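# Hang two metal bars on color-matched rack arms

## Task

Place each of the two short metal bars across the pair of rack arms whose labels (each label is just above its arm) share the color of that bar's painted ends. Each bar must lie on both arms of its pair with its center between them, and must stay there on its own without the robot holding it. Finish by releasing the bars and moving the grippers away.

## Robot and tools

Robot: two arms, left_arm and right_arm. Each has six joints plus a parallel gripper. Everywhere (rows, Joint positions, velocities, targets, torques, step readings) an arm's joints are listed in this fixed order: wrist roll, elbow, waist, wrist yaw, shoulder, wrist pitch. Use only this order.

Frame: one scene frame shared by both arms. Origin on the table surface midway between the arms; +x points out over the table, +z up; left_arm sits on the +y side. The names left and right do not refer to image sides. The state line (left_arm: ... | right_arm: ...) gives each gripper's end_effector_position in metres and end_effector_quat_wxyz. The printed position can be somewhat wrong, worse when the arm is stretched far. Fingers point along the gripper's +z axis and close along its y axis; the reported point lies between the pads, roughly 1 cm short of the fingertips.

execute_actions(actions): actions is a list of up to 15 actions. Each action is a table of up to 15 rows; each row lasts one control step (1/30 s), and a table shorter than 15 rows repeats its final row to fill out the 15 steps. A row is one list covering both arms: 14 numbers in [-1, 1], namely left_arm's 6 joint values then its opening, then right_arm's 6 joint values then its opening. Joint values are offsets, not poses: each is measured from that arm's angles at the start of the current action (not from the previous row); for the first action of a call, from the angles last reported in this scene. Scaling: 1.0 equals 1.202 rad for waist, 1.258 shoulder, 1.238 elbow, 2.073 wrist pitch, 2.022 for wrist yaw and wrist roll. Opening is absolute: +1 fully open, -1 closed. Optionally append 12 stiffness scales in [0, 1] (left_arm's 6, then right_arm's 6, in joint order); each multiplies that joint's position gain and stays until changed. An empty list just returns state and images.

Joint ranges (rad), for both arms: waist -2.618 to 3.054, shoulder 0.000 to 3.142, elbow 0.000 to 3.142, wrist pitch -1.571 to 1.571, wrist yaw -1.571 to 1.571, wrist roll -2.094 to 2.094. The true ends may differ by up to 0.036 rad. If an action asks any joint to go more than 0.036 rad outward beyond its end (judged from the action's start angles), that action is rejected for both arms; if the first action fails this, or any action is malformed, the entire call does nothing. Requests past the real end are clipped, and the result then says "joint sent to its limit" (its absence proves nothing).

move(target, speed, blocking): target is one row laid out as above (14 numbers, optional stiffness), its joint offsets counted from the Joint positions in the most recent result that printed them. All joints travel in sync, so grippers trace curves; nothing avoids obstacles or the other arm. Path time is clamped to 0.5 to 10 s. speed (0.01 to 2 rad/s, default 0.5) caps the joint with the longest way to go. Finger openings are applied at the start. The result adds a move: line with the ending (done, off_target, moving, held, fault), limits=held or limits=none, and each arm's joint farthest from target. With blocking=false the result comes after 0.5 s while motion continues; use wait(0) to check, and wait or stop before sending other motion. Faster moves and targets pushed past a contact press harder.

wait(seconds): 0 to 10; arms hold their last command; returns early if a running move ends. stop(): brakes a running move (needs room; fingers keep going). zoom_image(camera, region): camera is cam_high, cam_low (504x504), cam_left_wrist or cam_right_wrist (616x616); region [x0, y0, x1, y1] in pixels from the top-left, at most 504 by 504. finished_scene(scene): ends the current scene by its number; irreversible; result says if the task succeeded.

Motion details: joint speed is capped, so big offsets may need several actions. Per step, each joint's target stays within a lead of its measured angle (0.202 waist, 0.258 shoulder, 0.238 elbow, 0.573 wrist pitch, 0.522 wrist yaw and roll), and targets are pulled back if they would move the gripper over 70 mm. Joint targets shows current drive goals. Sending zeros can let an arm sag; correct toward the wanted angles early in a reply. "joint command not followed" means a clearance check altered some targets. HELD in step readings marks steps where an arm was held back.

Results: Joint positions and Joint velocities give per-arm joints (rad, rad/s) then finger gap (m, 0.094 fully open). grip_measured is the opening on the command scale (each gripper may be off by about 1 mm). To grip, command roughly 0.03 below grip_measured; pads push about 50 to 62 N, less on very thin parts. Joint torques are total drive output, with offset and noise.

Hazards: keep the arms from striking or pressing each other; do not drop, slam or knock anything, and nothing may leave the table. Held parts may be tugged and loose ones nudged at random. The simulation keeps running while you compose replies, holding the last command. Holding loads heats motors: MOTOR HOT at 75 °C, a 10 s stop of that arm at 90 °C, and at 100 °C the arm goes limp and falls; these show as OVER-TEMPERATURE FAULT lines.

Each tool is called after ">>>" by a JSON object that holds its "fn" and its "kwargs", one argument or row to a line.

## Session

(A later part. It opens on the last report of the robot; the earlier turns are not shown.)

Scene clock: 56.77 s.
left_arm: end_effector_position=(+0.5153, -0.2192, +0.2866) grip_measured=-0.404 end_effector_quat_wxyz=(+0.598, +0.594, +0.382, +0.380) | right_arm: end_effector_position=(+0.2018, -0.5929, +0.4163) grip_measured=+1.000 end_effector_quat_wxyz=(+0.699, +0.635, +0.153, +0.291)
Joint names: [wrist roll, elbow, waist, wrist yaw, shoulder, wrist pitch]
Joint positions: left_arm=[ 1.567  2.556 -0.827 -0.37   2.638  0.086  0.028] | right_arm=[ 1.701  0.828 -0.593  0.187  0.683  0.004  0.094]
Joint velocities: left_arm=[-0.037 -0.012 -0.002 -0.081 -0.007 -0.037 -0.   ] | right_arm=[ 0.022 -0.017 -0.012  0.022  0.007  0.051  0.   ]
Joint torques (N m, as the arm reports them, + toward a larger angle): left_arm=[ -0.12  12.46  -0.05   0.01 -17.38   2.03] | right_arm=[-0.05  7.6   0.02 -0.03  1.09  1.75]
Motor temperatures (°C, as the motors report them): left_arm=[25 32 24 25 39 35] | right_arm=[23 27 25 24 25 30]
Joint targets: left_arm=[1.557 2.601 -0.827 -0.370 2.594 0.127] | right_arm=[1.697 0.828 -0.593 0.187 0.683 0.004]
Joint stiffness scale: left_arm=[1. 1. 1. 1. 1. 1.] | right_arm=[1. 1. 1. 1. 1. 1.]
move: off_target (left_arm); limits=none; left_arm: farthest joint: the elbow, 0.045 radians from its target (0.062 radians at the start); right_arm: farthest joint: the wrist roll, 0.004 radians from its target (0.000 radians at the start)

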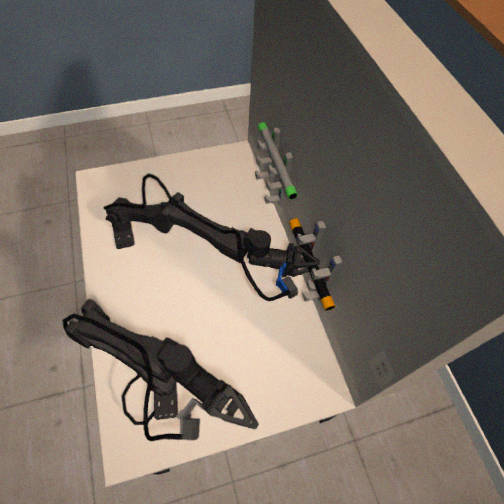

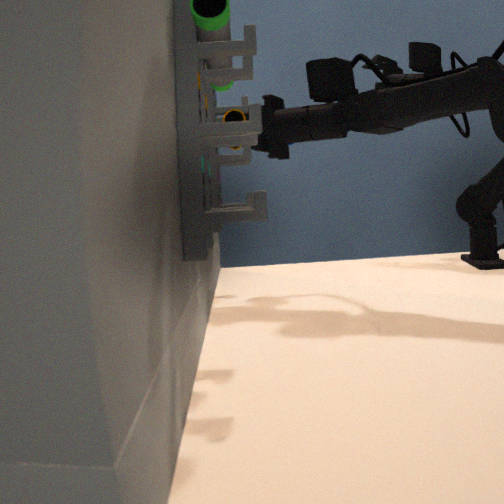

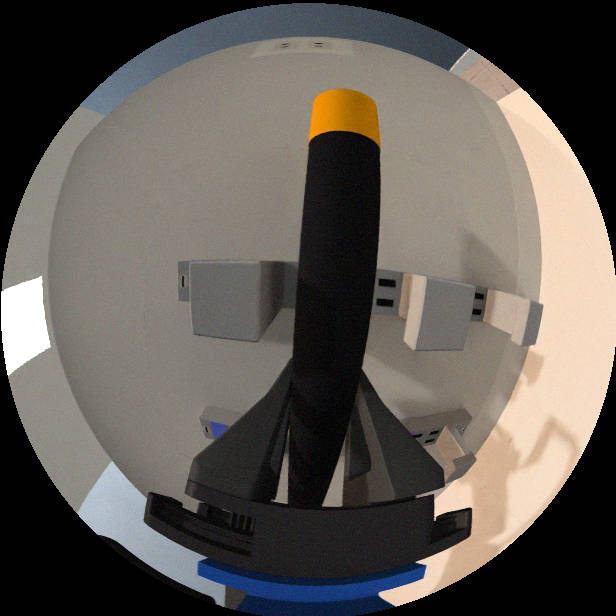

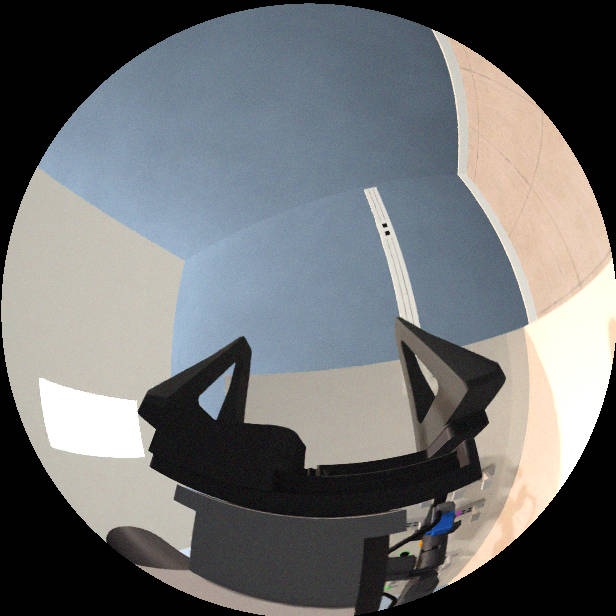

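>>> {"fn": "execute_actions", "kwargs": {
  "actions": [
    [[-0.005,0.025,-0.031,-0.021,-0.025,0.023,-0.45,0,0,0,0,0,0,1]],
    [[-0.005,0.025,-0.031,-0.021,-0.025,0.023,-0.45,0,0,0,0,0,0,1]],
    [[-0.005,0.025,-0.031,-0.021,-0.025,0.023,-0.45,0,0,0,0,0,0,1]]
  ]
}}

Scene clock: 58.73 s.
left_arm: end_effector_position=(+0.4595, -0.2707, +0.2864) grip_measured=-0.404 end_effector_quat_wxyz=(+0.605, +0.601, +0.370, +0.368) | right_arm: end_effector_position=(+0.2018, -0.5929, +0.4163) grip_measured=+1.000 end_effector_quat_wxyz=(+0.697, +0.636, +0.149, +0.295)
Joint names: [wrist roll, elbow, waist, wrist yaw, shoulder, wrist pitch]
Joint positions: left_arm=[ 1.567  2.556 -0.949 -0.452  2.638  0.085  0.028] | right_arm=[ 1.713  0.828 -0.593  0.187  0.683  0.004  0.094]
Joint velocities: left_arm=[ 0.022  0.007  0.022 -0.051 -0.002 -0.051  0.   ] | right_arm=[-0.022  0.002 -0.007  0.051  0.012  0.022  0.   ]
Joint torques (N m, as the arm reports them, + toward a larger angle): left_arm=[ -0.1   11.03   0.27  -0.18 -16.49   2.04] | right_arm=[-0.04  7.6   0.02 -0.03  1.09  1.75]
Motor temperatures (°C, as the motors report them): left_arm=[25 32 24 25 41 35] | right_arm=[23 28 25 24 25 30]
Joint targets: left_arm=[1.557 2.587 -0.946 -0.467 2.607 0.133] | right_arm=[1.709 0.828 -0.593 0.187 0.683 0.004]
Joint stiffness scale: left_arm=[1. 1. 1. 1. 1. 1.] | right_arm=[1. 1. 1. 1. 1. 1.]
Step readings (joint positions; steps 1 to 15: 1st action; 16 to 30: 2nd action; 31 to 45: 3rd action):
0: left_arm=[1.567 2.556 -0.827 -0.370 2.638 0.085] | right_arm=[1.701 0.828 -0.593 0.187 0.683 0.004]
1: left_arm=[1.567 2.556 -0.830 -0.375 2.638 0.085] | right_arm=[1.702 0.828 -0.593 0.187 0.683 0.004]
2: left_arm=[1.567 2.556 -0.832 -0.382 2.638 0.085] | right_arm=[1.702 0.828 -0.593 0.187 0.683 0.004]
4: left_arm=[1.567 2.556 -0.841 -0.391 2.638 0.085] | right_arm=[1.704 0.828 -0.593 0.187 0.683 0.004]
8: left_arm=[1.567 2.556 -0.860 -0.395 2.638 0.085] | right_arm=[1.705 0.828 -0.593 0.187 0.683 0.004]
15: left_arm=[1.567 2.556 -0.868 -0.397 2.638 0.085] | right_arm=[1.705 0.828 -0.593 0.187 0.683 0.004]
16: left_arm=[1.567 2.556 -0.870 -0.403 2.638 0.085] | right_arm=[1.706 0.828 -0.593 0.187 0.683 0.004]
17: left_arm=[1.567 2.556 -0.872 -0.410 2.638 0.085] | right_arm=[1.707 0.828 -0.593 0.187 0.683 0.004]
19: left_arm=[1.567 2.556 -0.881 -0.419 2.638 0.085] | right_arm=[1.708 0.828 -0.593 0.187 0.683 0.004]
23: left_arm=[1.567 2.556 -0.901 -0.423 2.638 0.085] | right_arm=[1.708 0.828 -0.593 0.187 0.683 0.004]
30: left_arm=[1.567 2.556 -0.909 -0.425 2.638 0.085] | right_arm=[1.709 0.828 -0.593 0.187 0.683 0.004]
31: left_arm=[1.567 2.556 -0.910 -0.430 2.638 0.085] | right_arm=[1.710 0.828 -0.593 0.187 0.683 0.004]
32: left_arm=[1.567 2.556 -0.913 -0.438 2.638 0.085] | right_arm=[1.710 0.828 -0.593 0.187 0.683 0.004]
34: left_arm=[1.567 2.556 -0.922 -0.446 2.638 0.085] | right_arm=[1.712 0.828 -0.593 0.187 0.683 0.004]
38: left_arm=[1.567 2.556 -0.941 -0.450 2.638 0.085] | right_arm=[1.713 0.828 -0.593 0.187 0.683 0.004]
45: Joint positions above

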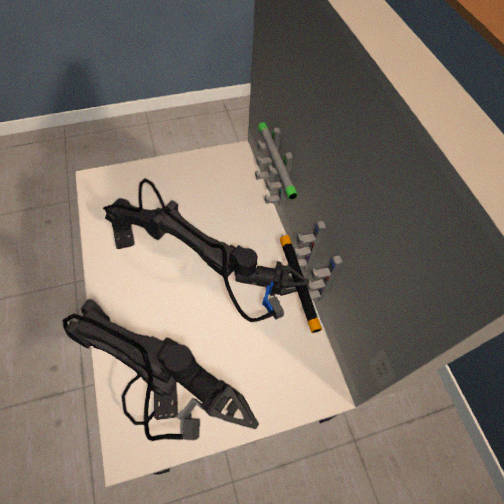

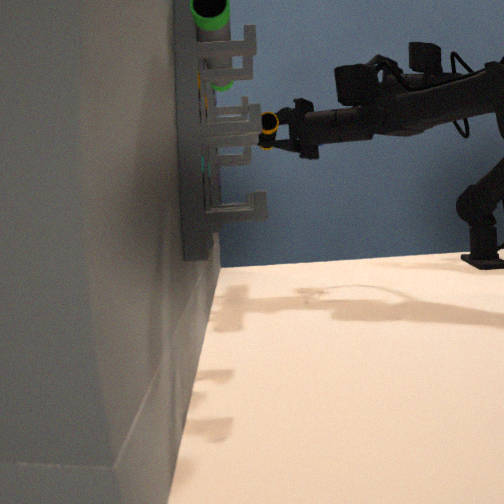

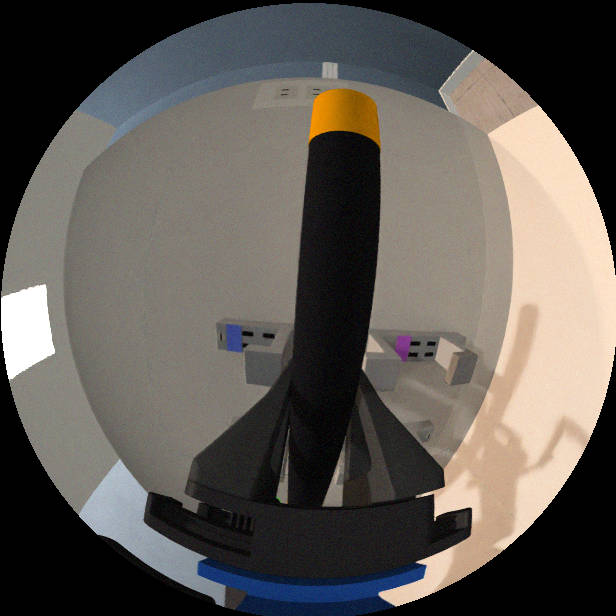

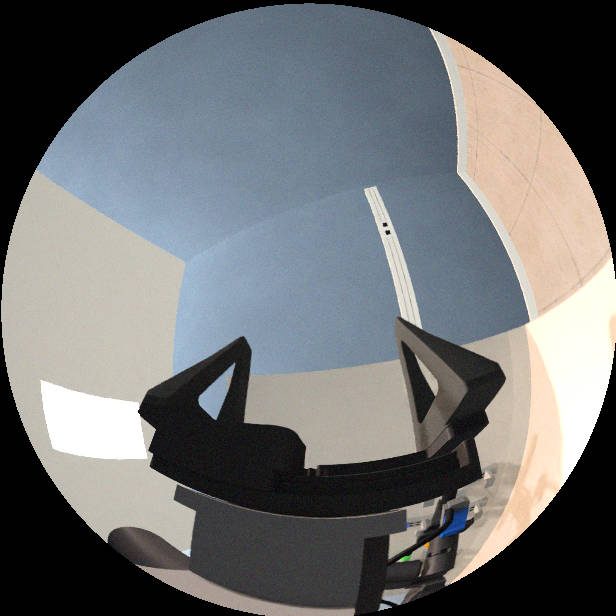

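>>> {"fn": "move", "kwargs": {
  "target": [-0.005,-1,0,0,-0.72,0.21,-0.45,0,0,0,0,0,0,1],
  "speed": 0.7
}}

>>> {"fn": "move", "kwargs": {
  "target": [-0.005,-0.44,0.74,0.424,-0.335,0.12,-0.45,0,0,0,0,0,0,1],
  "speed": 0.6
}}

Scene clock: 61.80 s.
left_arm: end_effector_position=(+0.3507, -0.1256, +0.3281) grip_measured=-0.404 end_effector_quat_wxyz=(+0.607, +0.598, +0.369, +0.370) | right_arm: end_effector_position=(+0.2018, -0.5929, +0.4163) grip_measured=+1.000 end_effector_quat_wxyz=(+0.696, +0.637, +0.148, +0.296)
Joint names: [wrist roll, elbow, waist, wrist yaw, shoulder, wrist pitch]
Joint positions: left_arm=[ 1.572  1.322 -0.949 -0.454  1.771  0.462  0.028] | right_arm=[ 1.718  0.828 -0.593  0.187  0.683  0.004  0.094]
Joint velocities: left_arm=[ 0.066 -0.002  0.012 -0.037 -0.002 -0.051 -0.001] | right_arm=[ 0.007 -0.022 -0.002 -0.007  0.007 -0.081  0.   ]
Joint torques (N m, as the arm reports them, + toward a larger angle): left_arm=[ -0.19   7.73   0.14  -0.03 -11.3    2.06] | right_arm=[-0.05  7.6   0.02 -0.04  1.09  1.74]
Motor temperatures (°C, as the motors report them): left_arm=[25 31 24 25 42 36] | right_arm=[23 28 25 24 25 30]
Joint targets: left_arm=[1.557 1.318 -0.949 -0.452 1.732 0.521] | right_arm=[1.713 0.828 -0.593 0.187 0.683 0.004]
Joint stiffness scale: left_arm=[1. 1. 1. 1. 1. 1.] | right_arm=[1. 1. 1. 1. 1. 1.]
move: off_target (left_arm); limits=none; left_arm: farthest joint: the wrist pitch, 0.058 radians from its target (0.435 radians at the start); right_arm: farthest joint: the wrist roll, 0.005 radians from its target (0.000 radians at the start)

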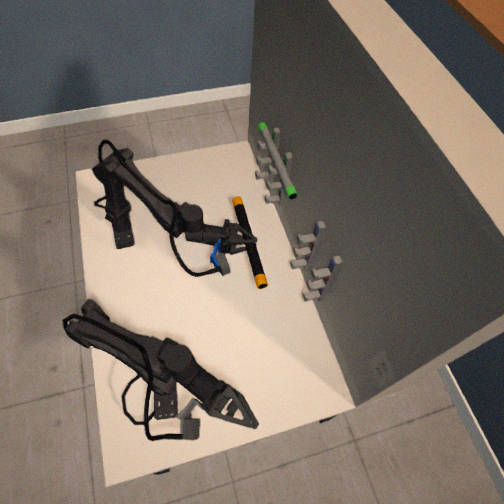

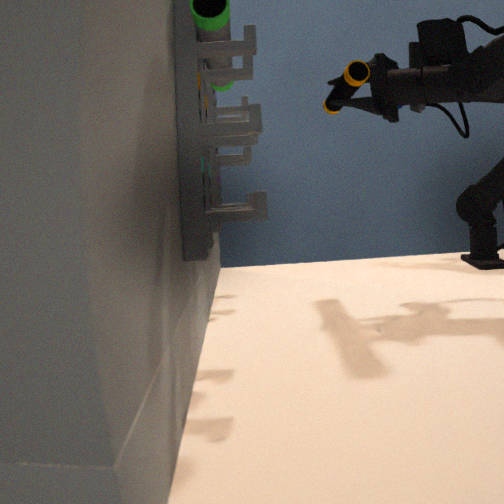

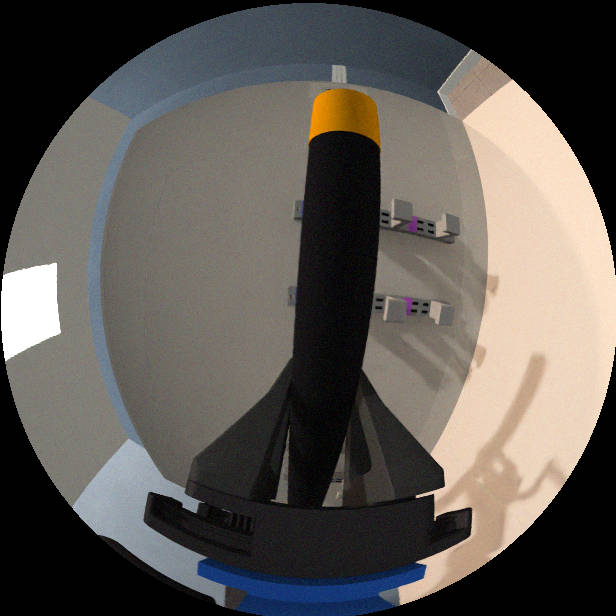

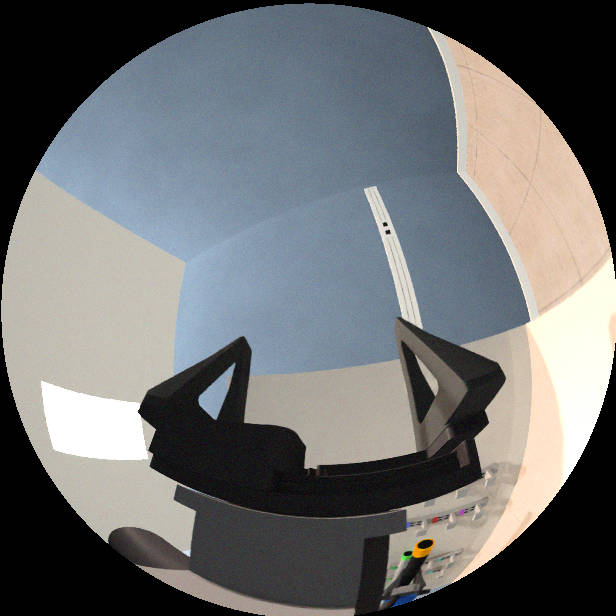

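Scene clock: 64.13 s.
left_arm: end_effector_position=(+0.3955, +0.1829, +0.3018) grip_measured=-0.404 end_effector_quat_wxyz=(+0.605, +0.584, +0.365, +0.401) | right_arm: end_effector_position=(+0.2018, -0.5929, +0.4163) grip_measured=+1.000 end_effector_quat_wxyz=(+0.696, +0.637, +0.146, +0.298)
Joint names: [wrist roll, elbow, waist, wrist yaw, shoulder, wrist pitch]
Joint positions: left_arm=[ 1.575  0.781 -0.06   0.391  1.384  0.66   0.028] | right_arm=[ 1.721  0.828 -0.593  0.187  0.683  0.004  0.094]
Joint velocities: left_arm=[-0.037 -0.007  0.022  0.007  0.002  0.037 -0.001] | right_arm=[-0.066 -0.002 -0.002 -0.007 -0.002  0.007  0.   ]
Joint torques (N m, as the arm reports them, + toward a larger angle): left_arm=[-0.12  7.46 -0.01  0.15 -7.17  2.02] | right_arm=[-0.05  7.6   0.02 -0.03  1.09  1.74]
Motor temperatures (°C, as the motors report them): left_arm=[25 31 24 25 41 36] | right_arm=[23 28 25 24 25 31]
Joint targets: left_arm=[1.561 0.777 -0.060 0.403 1.349 0.711] | right_arm=[1.717 0.828 -0.593 0.187 0.683 0.004]
Joint stiffness scale: left_arm=[1. 1. 1. 1. 1. 1.] | right_arm=[1. 1. 1. 1. 1. 1.]
move: off_target (left_arm); limits=none; left_arm: farthest joint: the wrist pitch, 0.050 radians from its target (0.249 radians at the start); right_arm: farthest joint: the wrist roll, 0.003 radians from its target (0.000 radians at the start)

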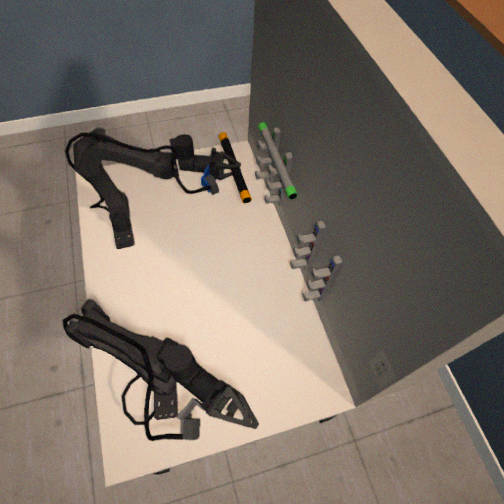

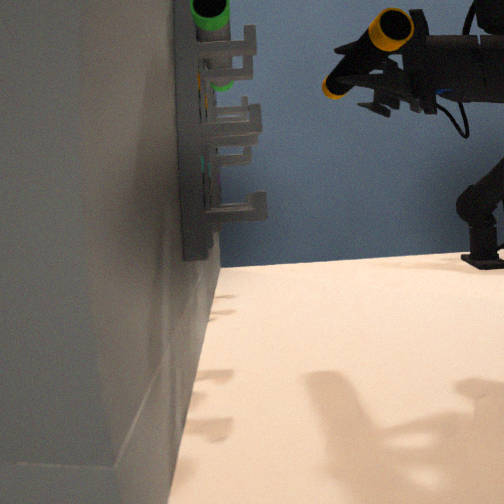

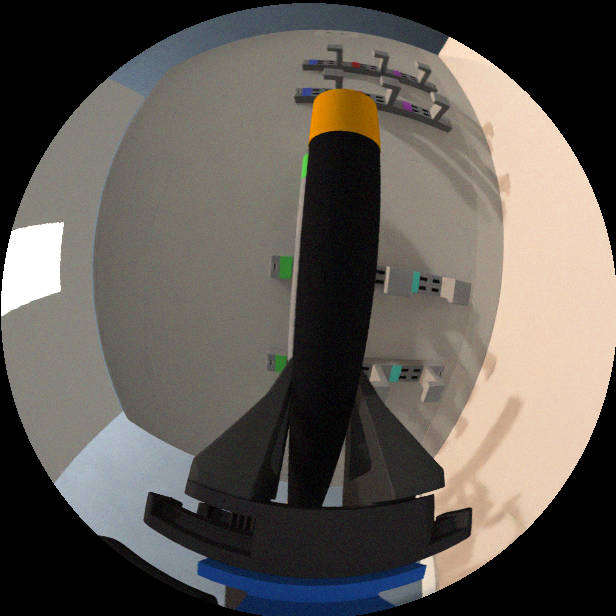

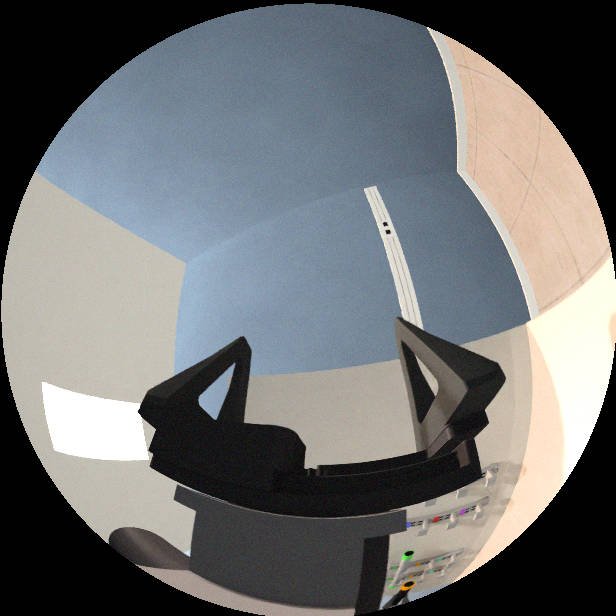

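>>> {"fn": "move", "kwargs": {
  "target": [-0.018,0.436,-0.012,0,0.396,-0.014,-0.45,0,0,0,0,0,0,1],
  "speed": 0.15,
  "blocking": false
}}

>>> {"fn": "wait", "kwargs": {
  "seconds": 1.5
}}

Scene clock: 65.00 s.
left_arm: end_effector_position=(+0.4074, +0.1824, +0.2711) grip_measured=-0.404 end_effector_quat_wxyz=(+0.586, +0.603, +0.390, +0.375) | right_arm: end_effector_position=(+0.2018, -0.5929, +0.4163) grip_measured=+1.000 end_effector_quat_wxyz=(+0.695, +0.637, +0.145, +0.299)
Joint names: [wrist roll, elbow, waist, wrist yaw, shoulder, wrist pitch]
Joint positions: left_arm=[ 1.579  0.793 -0.06   0.391  1.448  0.621  0.028] | right_arm=[ 1.726  0.828 -0.593  0.187  0.683  0.004  0.094]
Joint velocities: left_arm=[-0.007  0.173 -0.012  0.007  0.154 -0.037 -0.001] | right_arm=[ 0.022  0.002 -0.007 -0.022  0.002  0.007  0.   ]
Joint torques (N m, as the arm reports them, + toward a larger angle): left_arm=[-0.12 12.51 -0.37  0.03 -5.6   2.02] | right_arm=[-0.05  7.6   0.01 -0.03  1.09  1.74]
Motor temperatures (°C, as the motors report them): left_arm=[25 31 24 25 40 36] | right_arm=[23 28 25 24 25 31]
Joint targets: left_arm=[1.571 0.853 -0.062 0.391 1.451 0.657] | right_arm=[1.722 0.828 -0.593 0.187 0.683 0.004]
Joint stiffness scale: left_arm=[1. 1. 1. 1. 1. 1.] | right_arm=[1. 1. 1. 1. 1. 1.]
move: running; limits=none; left_arm: farthest joint: the elbow, 0.527 radians from its target (0.540 radians at the start); right_arm: farthest joint: the wrist roll, 0.005 radians from its target (0.000 radians at the start)

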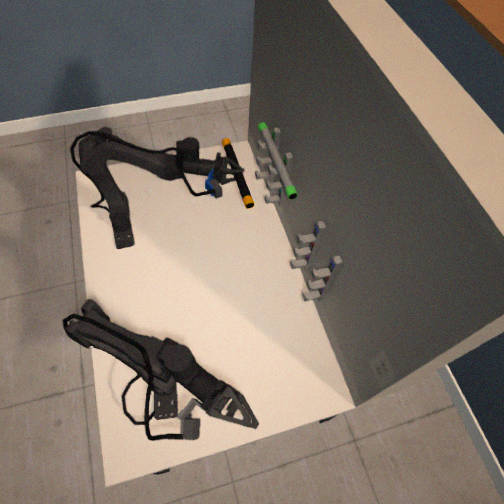

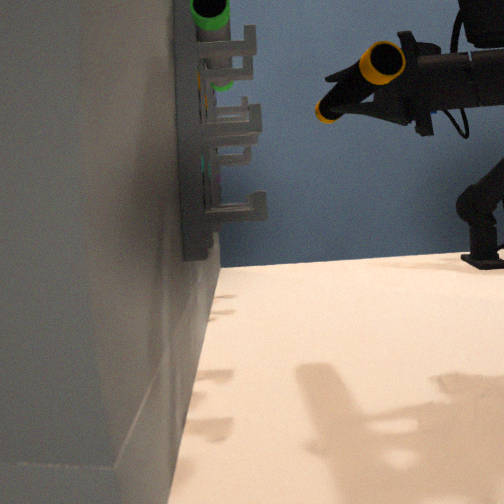

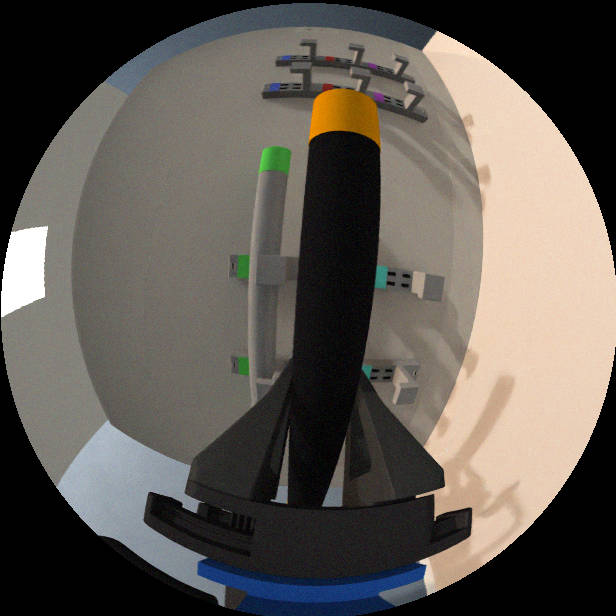

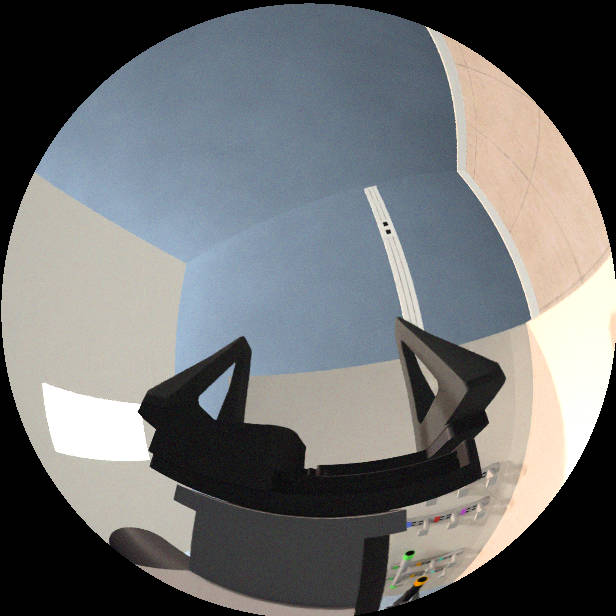

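Scene clock: 66.50 s.
left_arm: end_effector_position=(+0.4642, +0.1804, +0.2826) grip_measured=-0.404 end_effector_quat_wxyz=(+0.591, +0.598, +0.386, +0.379) | right_arm: end_effector_position=(+0.2018, -0.5929, +0.4163) grip_measured=+1.000 end_effector_quat_wxyz=(+0.695, +0.637, +0.145, +0.299)
Joint names: [wrist roll, elbow, waist, wrist yaw, shoulder, wrist pitch]
Joint positions: left_arm=[ 1.574  1.024 -0.06   0.391  1.654  0.615  0.028] | right_arm=[ 1.726  0.828 -0.593  0.187  0.683  0.004  0.094]
Joint velocities: left_arm=[-0.037  0.144  0.012 -0.007  0.125 -0.037 -0.   ] | right_arm=[ 0.022 -0.002 -0.002  0.007  0.007  0.037  0.   ]
Joint torques (N m, as the arm reports them, + toward a larger angle): left_arm=[-0.21 12.07 -0.66  0.02 -7.2   1.86] | right_arm=[-0.05  7.6   0.03 -0.04  1.09  1.74]
Motor temperatures (°C, as the motors report them): left_arm=[25 31 24 25 39 36] | right_arm=[23 28 25 24 25 31]
Joint targets: left_arm=[1.556 1.078 -0.068 0.391 1.658 0.645] | right_arm=[1.722 0.828 -0.593 0.187 0.683 0.004]
Joint stiffness scale: left_arm=[1. 1. 1. 1. 1. 1.] | right_arm=[1. 1. 1. 1. 1. 1.]
earlier move: running; limits=none; left_arm: farthest joint: the elbow, 0.296 radians from its target (0.540 radians at the start); right_arm: farthest joint: the wrist roll, 0.005 radians from its target (0.000 radians at the start)
wait: 1.50 s; no rest

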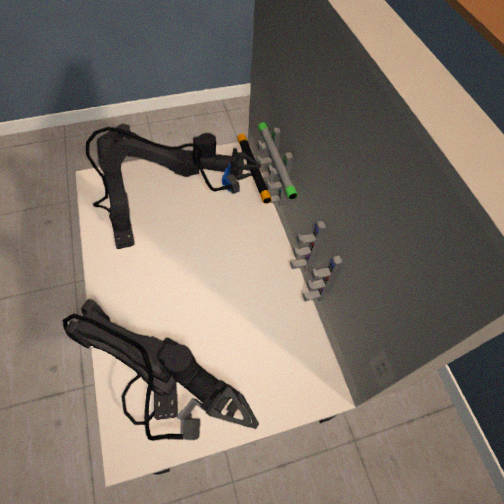

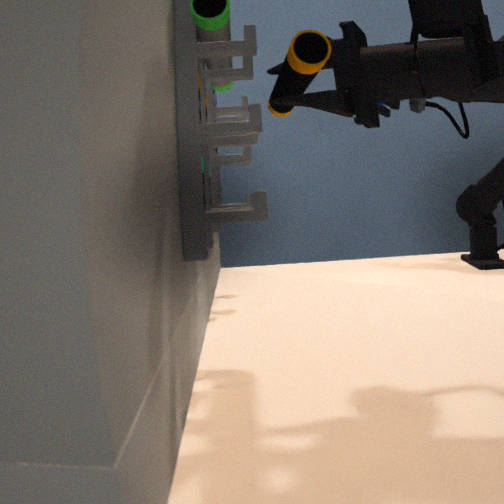

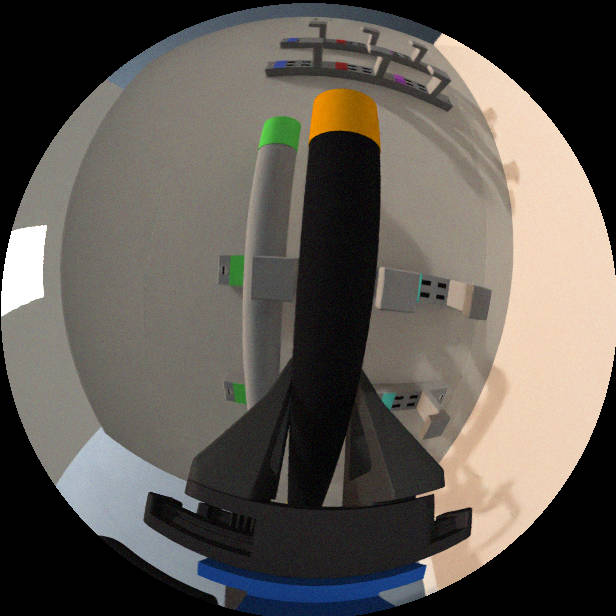

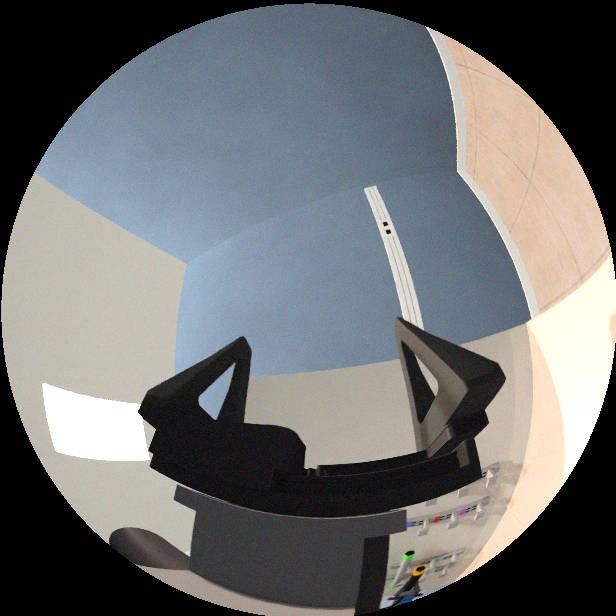

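>>> {"fn": "wait", "kwargs": {
  "seconds": 3
}}

Scene clock: 68.47 s.
left_arm: end_effector_position=(+0.5260, +0.1755, +0.2727) grip_measured=-0.404 end_effector_quat_wxyz=(+0.595, +0.596, +0.391, +0.372) | right_arm: end_effector_position=(+0.2018, -0.5929, +0.4163) grip_measured=+1.000 end_effector_quat_wxyz=(+0.695, +0.637, +0.145, +0.299)
Joint names: [wrist roll, elbow, waist, wrist yaw, shoulder, wrist pitch]
Joint positions: left_arm=[ 1.556  1.274 -0.065  0.391  1.89   0.599  0.028] | right_arm=[ 1.726  0.828 -0.593  0.187  0.683  0.004  0.094]
Joint velocities: left_arm=[-0.066  0.007  0.012  0.022  0.017  0.037 -0.   ] | right_arm=[ 0.007 -0.002  0.017 -0.007  0.007  0.051  0.   ]
Joint torques (N m, as the arm reports them, + toward a larger angle): left_arm=[-0.18 12.07 -0.7   0.03 -9.48  1.84] | right_arm=[-0.05  7.6   0.02 -0.03  1.09  1.74]
Motor temperatures (°C, as the motors report them): left_arm=[25 31 24 25 39 36] | right_arm=[23 28 25 24 25 31]
Joint targets: left_arm=[1.539 1.320 -0.074 0.391 1.882 0.632] | right_arm=[1.722 0.828 -0.593 0.187 0.683 0.004]
Joint stiffness scale: left_arm=[1. 1. 1. 1. 1. 1.] | right_arm=[1. 1. 1. 1. 1. 1.]
earlier move: off_target (left_arm); limits=none; left_arm: farthest joint: the elbow, 0.047 radians from its target (0.540 radians at the start); right_arm: farthest joint: the wrist roll, 0.005 radians from its target (0.000 radians at the start)
wait: 1.77 of 3 s (the move ended)

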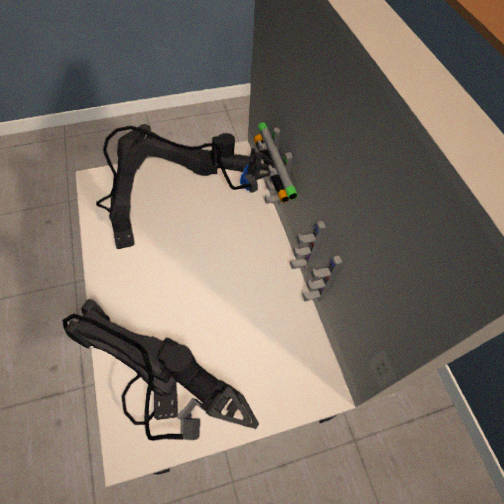

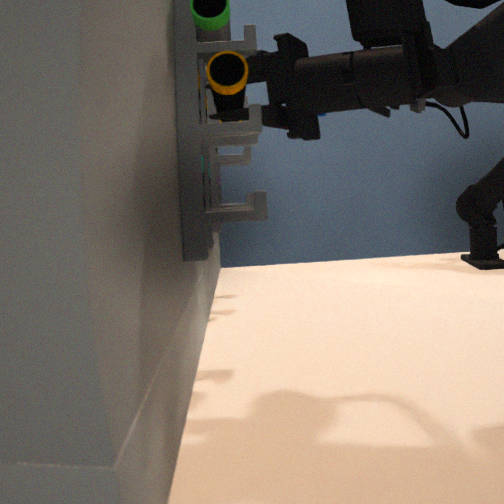

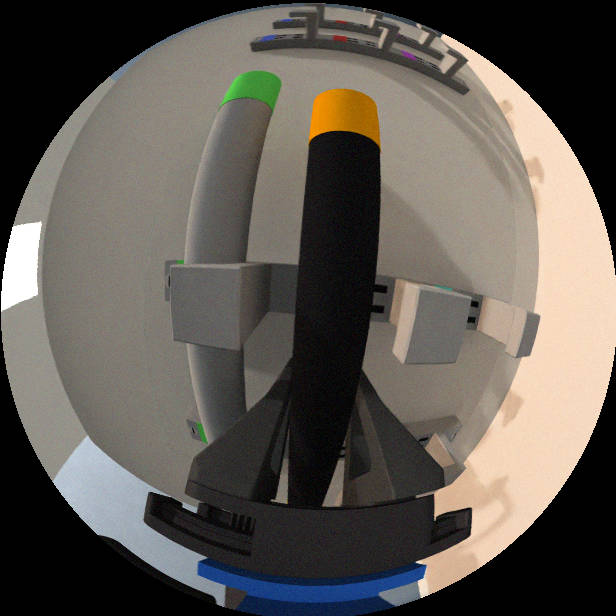

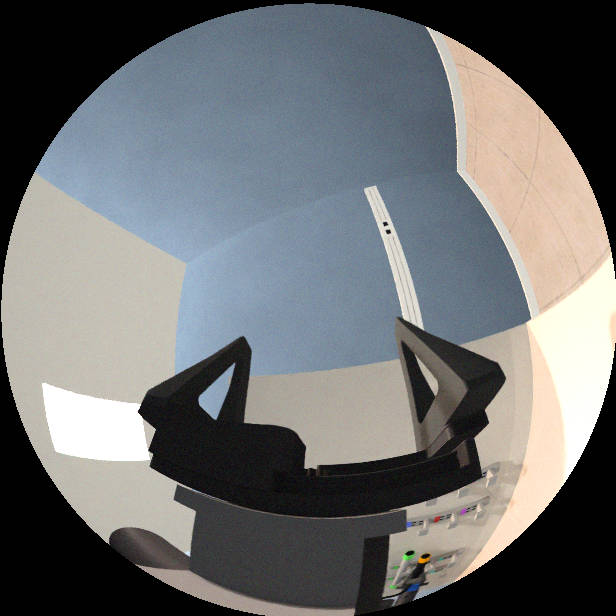

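>>> {"fn": "move", "kwargs": {
  "target": [0,0.03,0,0,0.022,0.008,-0.45,0,0,0,0,0,0,1],
  "speed": 0.05
}}

>>> {"fn": "move", "kwargs": {
  "target": [0,0.02,0,0,0,0.005,0.1,0,0,0,0,0,0,1]
}}

>>> {"fn": "move", "kwargs": {
  "target": [0,-0.42,0,0,-0.43,0.03,0.1,0,0,0,0,0,0,1],
  "speed": 0.35
}}

Scene clock: 69.90 s.
left_arm: end_effector_position=(+0.5291, +0.1754, +0.2538) grip_measured=-0.404 end_effector_quat_wxyz=(+0.583, +0.607, +0.402, +0.360) | right_arm: end_effector_position=(+0.2018, -0.5929, +0.4163) grip_measured=+1.000 end_effector_quat_wxyz=(+0.695, +0.638, +0.144, +0.301)
Joint names: [wrist roll, elbow, waist, wrist yaw, shoulder, wrist pitch]
Joint positions: left_arm=[ 1.563  1.274 -0.065  0.391  1.914  0.575  0.028] | right_arm=[ 1.73   0.828 -0.593  0.187  0.683  0.004  0.094]
Joint velocities: left_arm=[-0.081  0.017 -0.002 -0.007 -0.002 -0.037 -0.001] | right_arm=[ 0.037 -0.007  0.007  0.007  0.002  0.007  0.   ]
Joint torques (N m, as the arm reports them, + toward a larger angle): left_arm=[-0.07 11.28  0.16  0.04 -8.89  1.99] | right_arm=[-0.05  7.6   0.03 -0.04  1.09  1.74]
Motor temperatures (°C, as the motors report them): left_arm=[25 31 24 25 38 36] | right_arm=[23 28 25 24 25 31]
Joint targets: left_arm=[1.556 1.311 -0.065 0.391 1.917 0.616] | right_arm=[1.726 0.828 -0.593 0.187 0.683 0.004]
Joint stiffness scale: left_arm=[1. 1. 1. 1. 1. 1.] | right_arm=[1. 1. 1. 1. 1. 1.]
move: off_target (left_arm); limits=none; left_arm: farthest joint: the wrist pitch, 0.041 radians from its target (0.016 radians at the start); right_arm: farthest joint: the wrist roll, 0.004 radians from its target (0.000 radians at the start)

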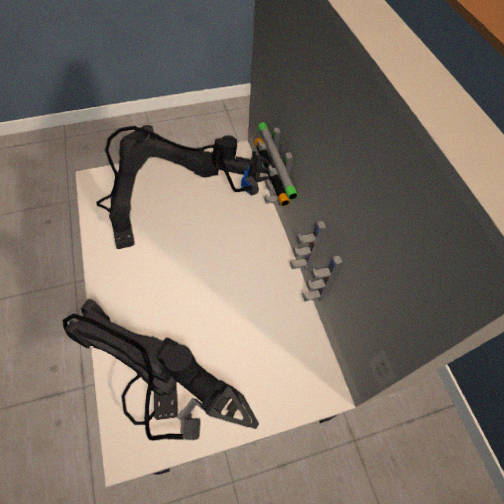

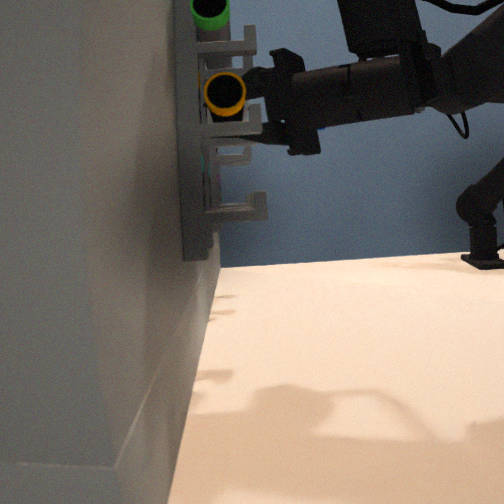

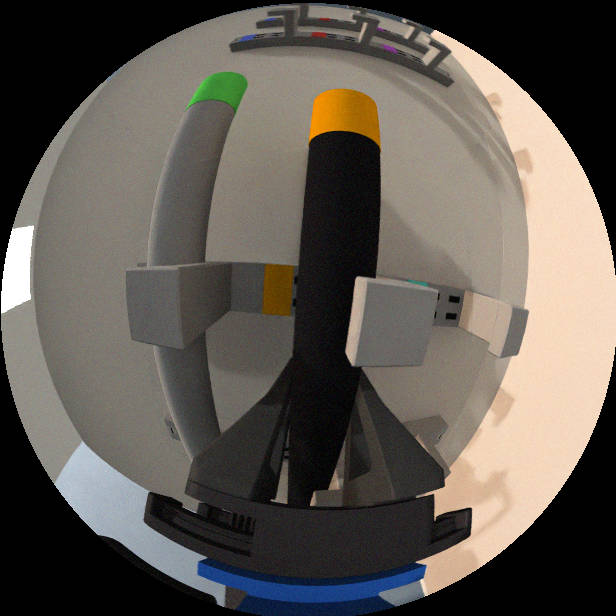

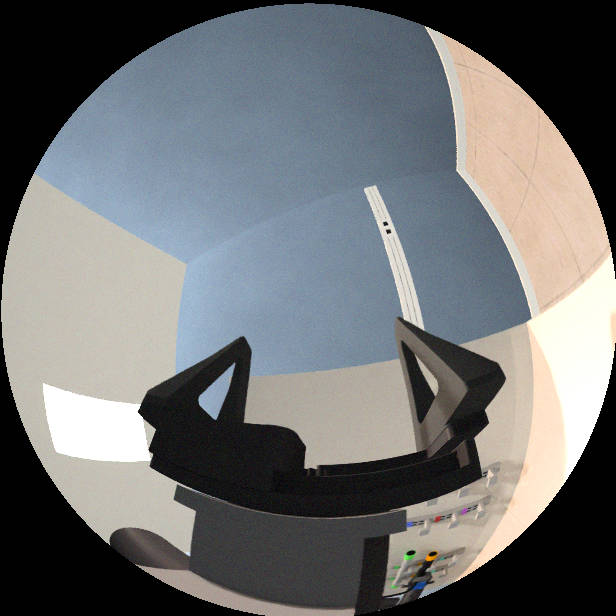

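Scene clock: 70.60 s.
left_arm: end_effector_position=(+0.5291, +0.1754, +0.2535) grip_measured=+0.098 end_effector_quat_wxyz=(+0.582, +0.608, +0.401, +0.361) | right_arm: end_effector_position=(+0.2018, -0.5929, +0.4163) grip_measured=+1.000 end_effector_quat_wxyz=(+0.694, +0.638, +0.142, +0.302)
Joint names: [wrist roll, elbow, waist, wrist yaw, shoulder, wrist pitch]
Joint positions: left_arm=[ 1.569  1.274 -0.065  0.391  1.914  0.573  0.052] | right_arm=[ 1.734  0.828 -0.593  0.187  0.683  0.004  0.094]
Joint velocities: left_arm=[ 0.007 -0.002 -0.007  0.037 -0.002  0.037 -0.001] | right_arm=[-0.037 -0.007 -0.022 -0.007  0.002 -0.037  0.   ]
Joint torques (N m, as the arm reports them, + toward a larger angle): left_arm=[-0.08  9.96 -0.02  0.   -9.22  1.7 ] | right_arm=[-0.05  7.59  0.   -0.03  1.1   1.74]
Motor temperatures (°C, as the motors report them): left_arm=[25 31 24 25 38 36] | right_arm=[23 28 25 24 25 31]
Joint targets: left_arm=[1.563 1.299 -0.065 0.391 1.914 0.585] | right_arm=[1.730 0.828 -0.593 0.187 0.683 0.004]
Joint stiffness scale: left_arm=[1. 1. 1. 1. 1. 1.] | right_arm=[1. 1. 1. 1. 1. 1.]
move: off_target (left_arm); limits=none; left_arm: farthest joint: the elbow, 0.025 radians from its target (0.025 radians at the start); right_arm: farthest joint: the wrist roll, 0.004 radians from its target (0.000 radians at the start)

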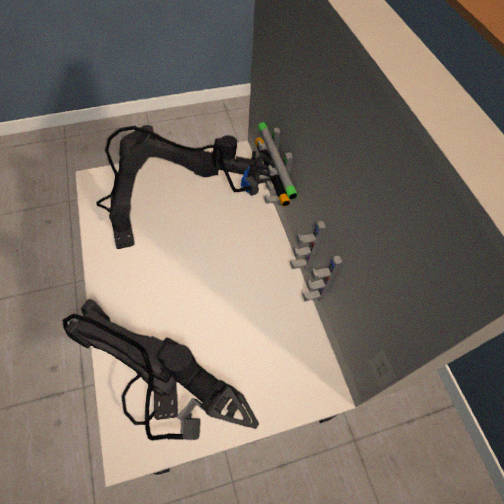

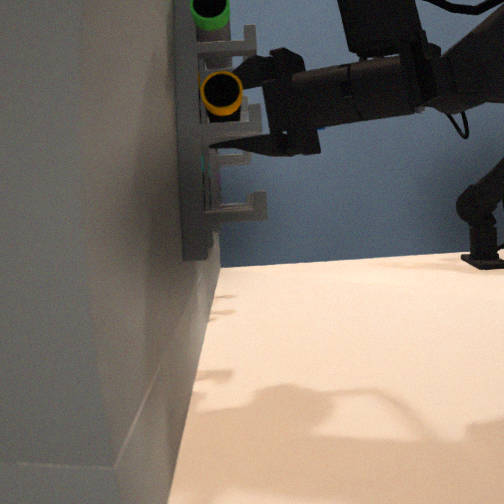

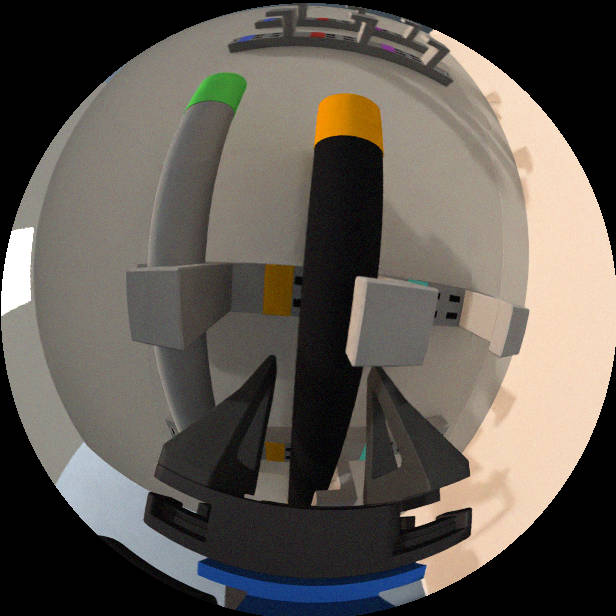

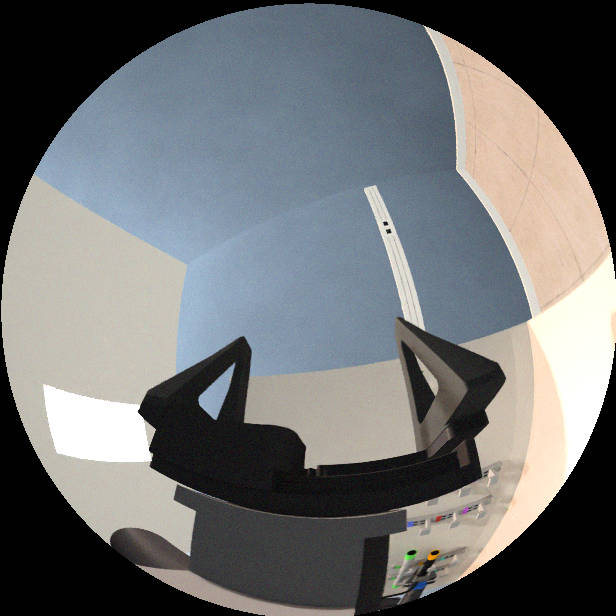

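Scene clock: 72.53 s.
left_arm: end_effector_position=(+0.3965, +0.1808, +0.2794) grip_measured=+0.098 end_effector_quat_wxyz=(+0.592, +0.599, +0.384, +0.379) | right_arm: end_effector_position=(+0.2018, -0.5929, +0.4163) grip_measured=+1.000 end_effector_quat_wxyz=(+0.693, +0.638, +0.141, +0.304)
Joint names: [wrist roll, elbow, waist, wrist yaw, shoulder, wrist pitch]
Joint positions: left_arm=[ 1.574  0.767 -0.065  0.391  1.399  0.619  0.052] | right_arm=[ 1.738  0.828 -0.593  0.187  0.683  0.004  0.094]
Joint velocities: left_arm=[-0.037 -0.007 -0.027 -0.037  0.002 -0.051 -0.   ] | right_arm=[ 0.037 -0.007 -0.002 -0.037 -0.002 -0.037  0.   ]
Joint torques (N m, as the arm reports them, + toward a larger angle): left_arm=[-0.06  6.52  0.04 -0.01 -6.72  1.74] | right_arm=[-0.05  7.6   0.03 -0.03  1.09  1.74]
Motor temperatures (°C, as the motors report them): left_arm=[25 31 24 25 38 36] | right_arm=[23 28 25 24 25 31]
Joint targets: left_arm=[1.568 0.754 -0.065 0.391 1.373 0.636] | right_arm=[1.734 0.828 -0.593 0.187 0.683 0.004]
Joint stiffness scale: left_arm=[1. 1. 1. 1. 1. 1.] | right_arm=[1. 1. 1. 1. 1. 1.]
move: off_target (left_arm); limits=none; left_arm: farthest joint: the shoulder, 0.026 radians from its target (0.541 radians at the start); right_arm: farthest joint: the wrist roll, 0.004 radians from its target (0.000 radians at the start)

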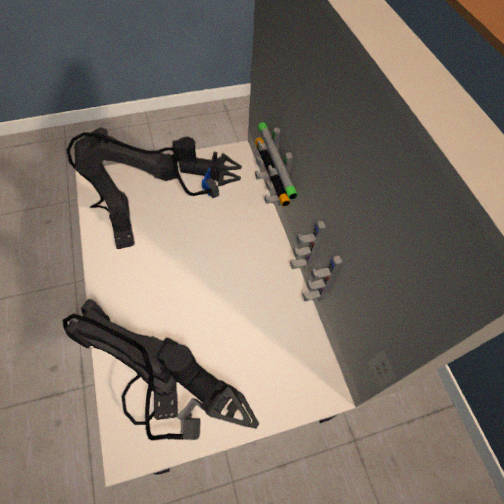

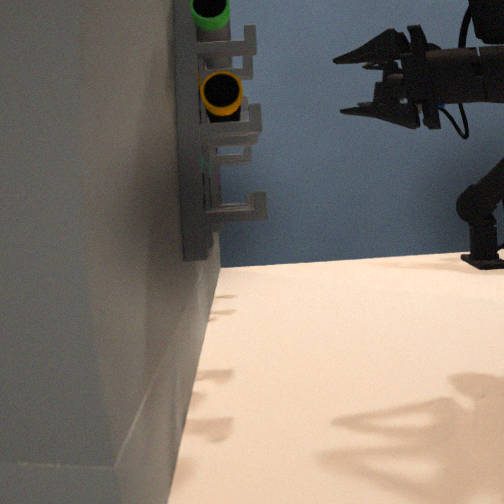

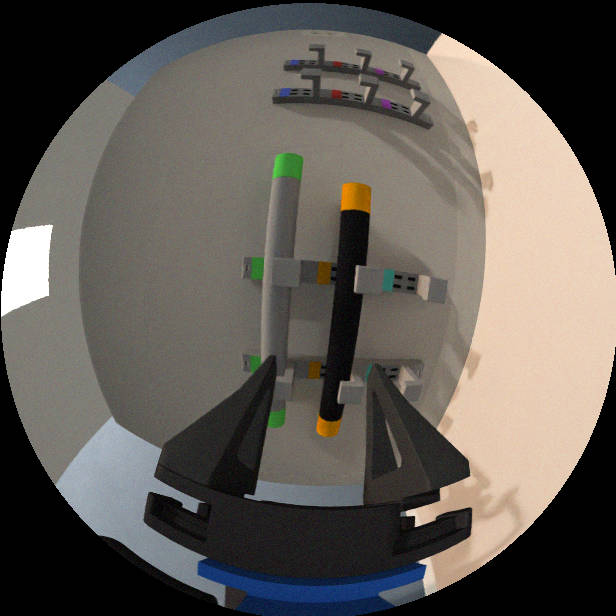

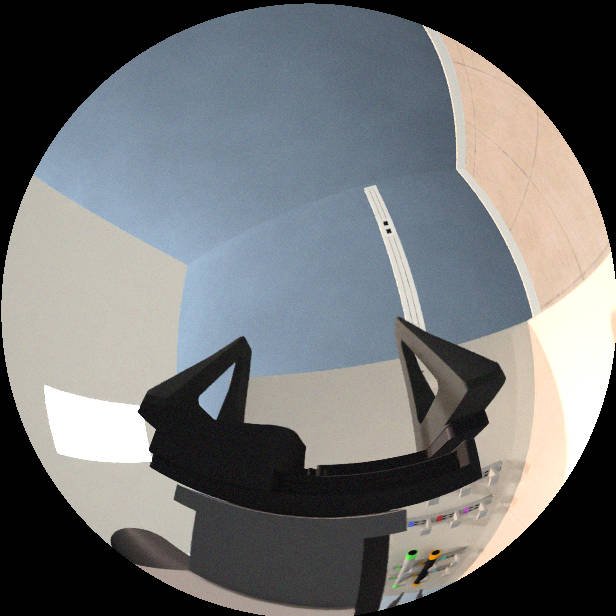

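>>> {"fn": "finished_scene", "kwargs": {
  "scene": 1
}}

The scene is finished: the task was done.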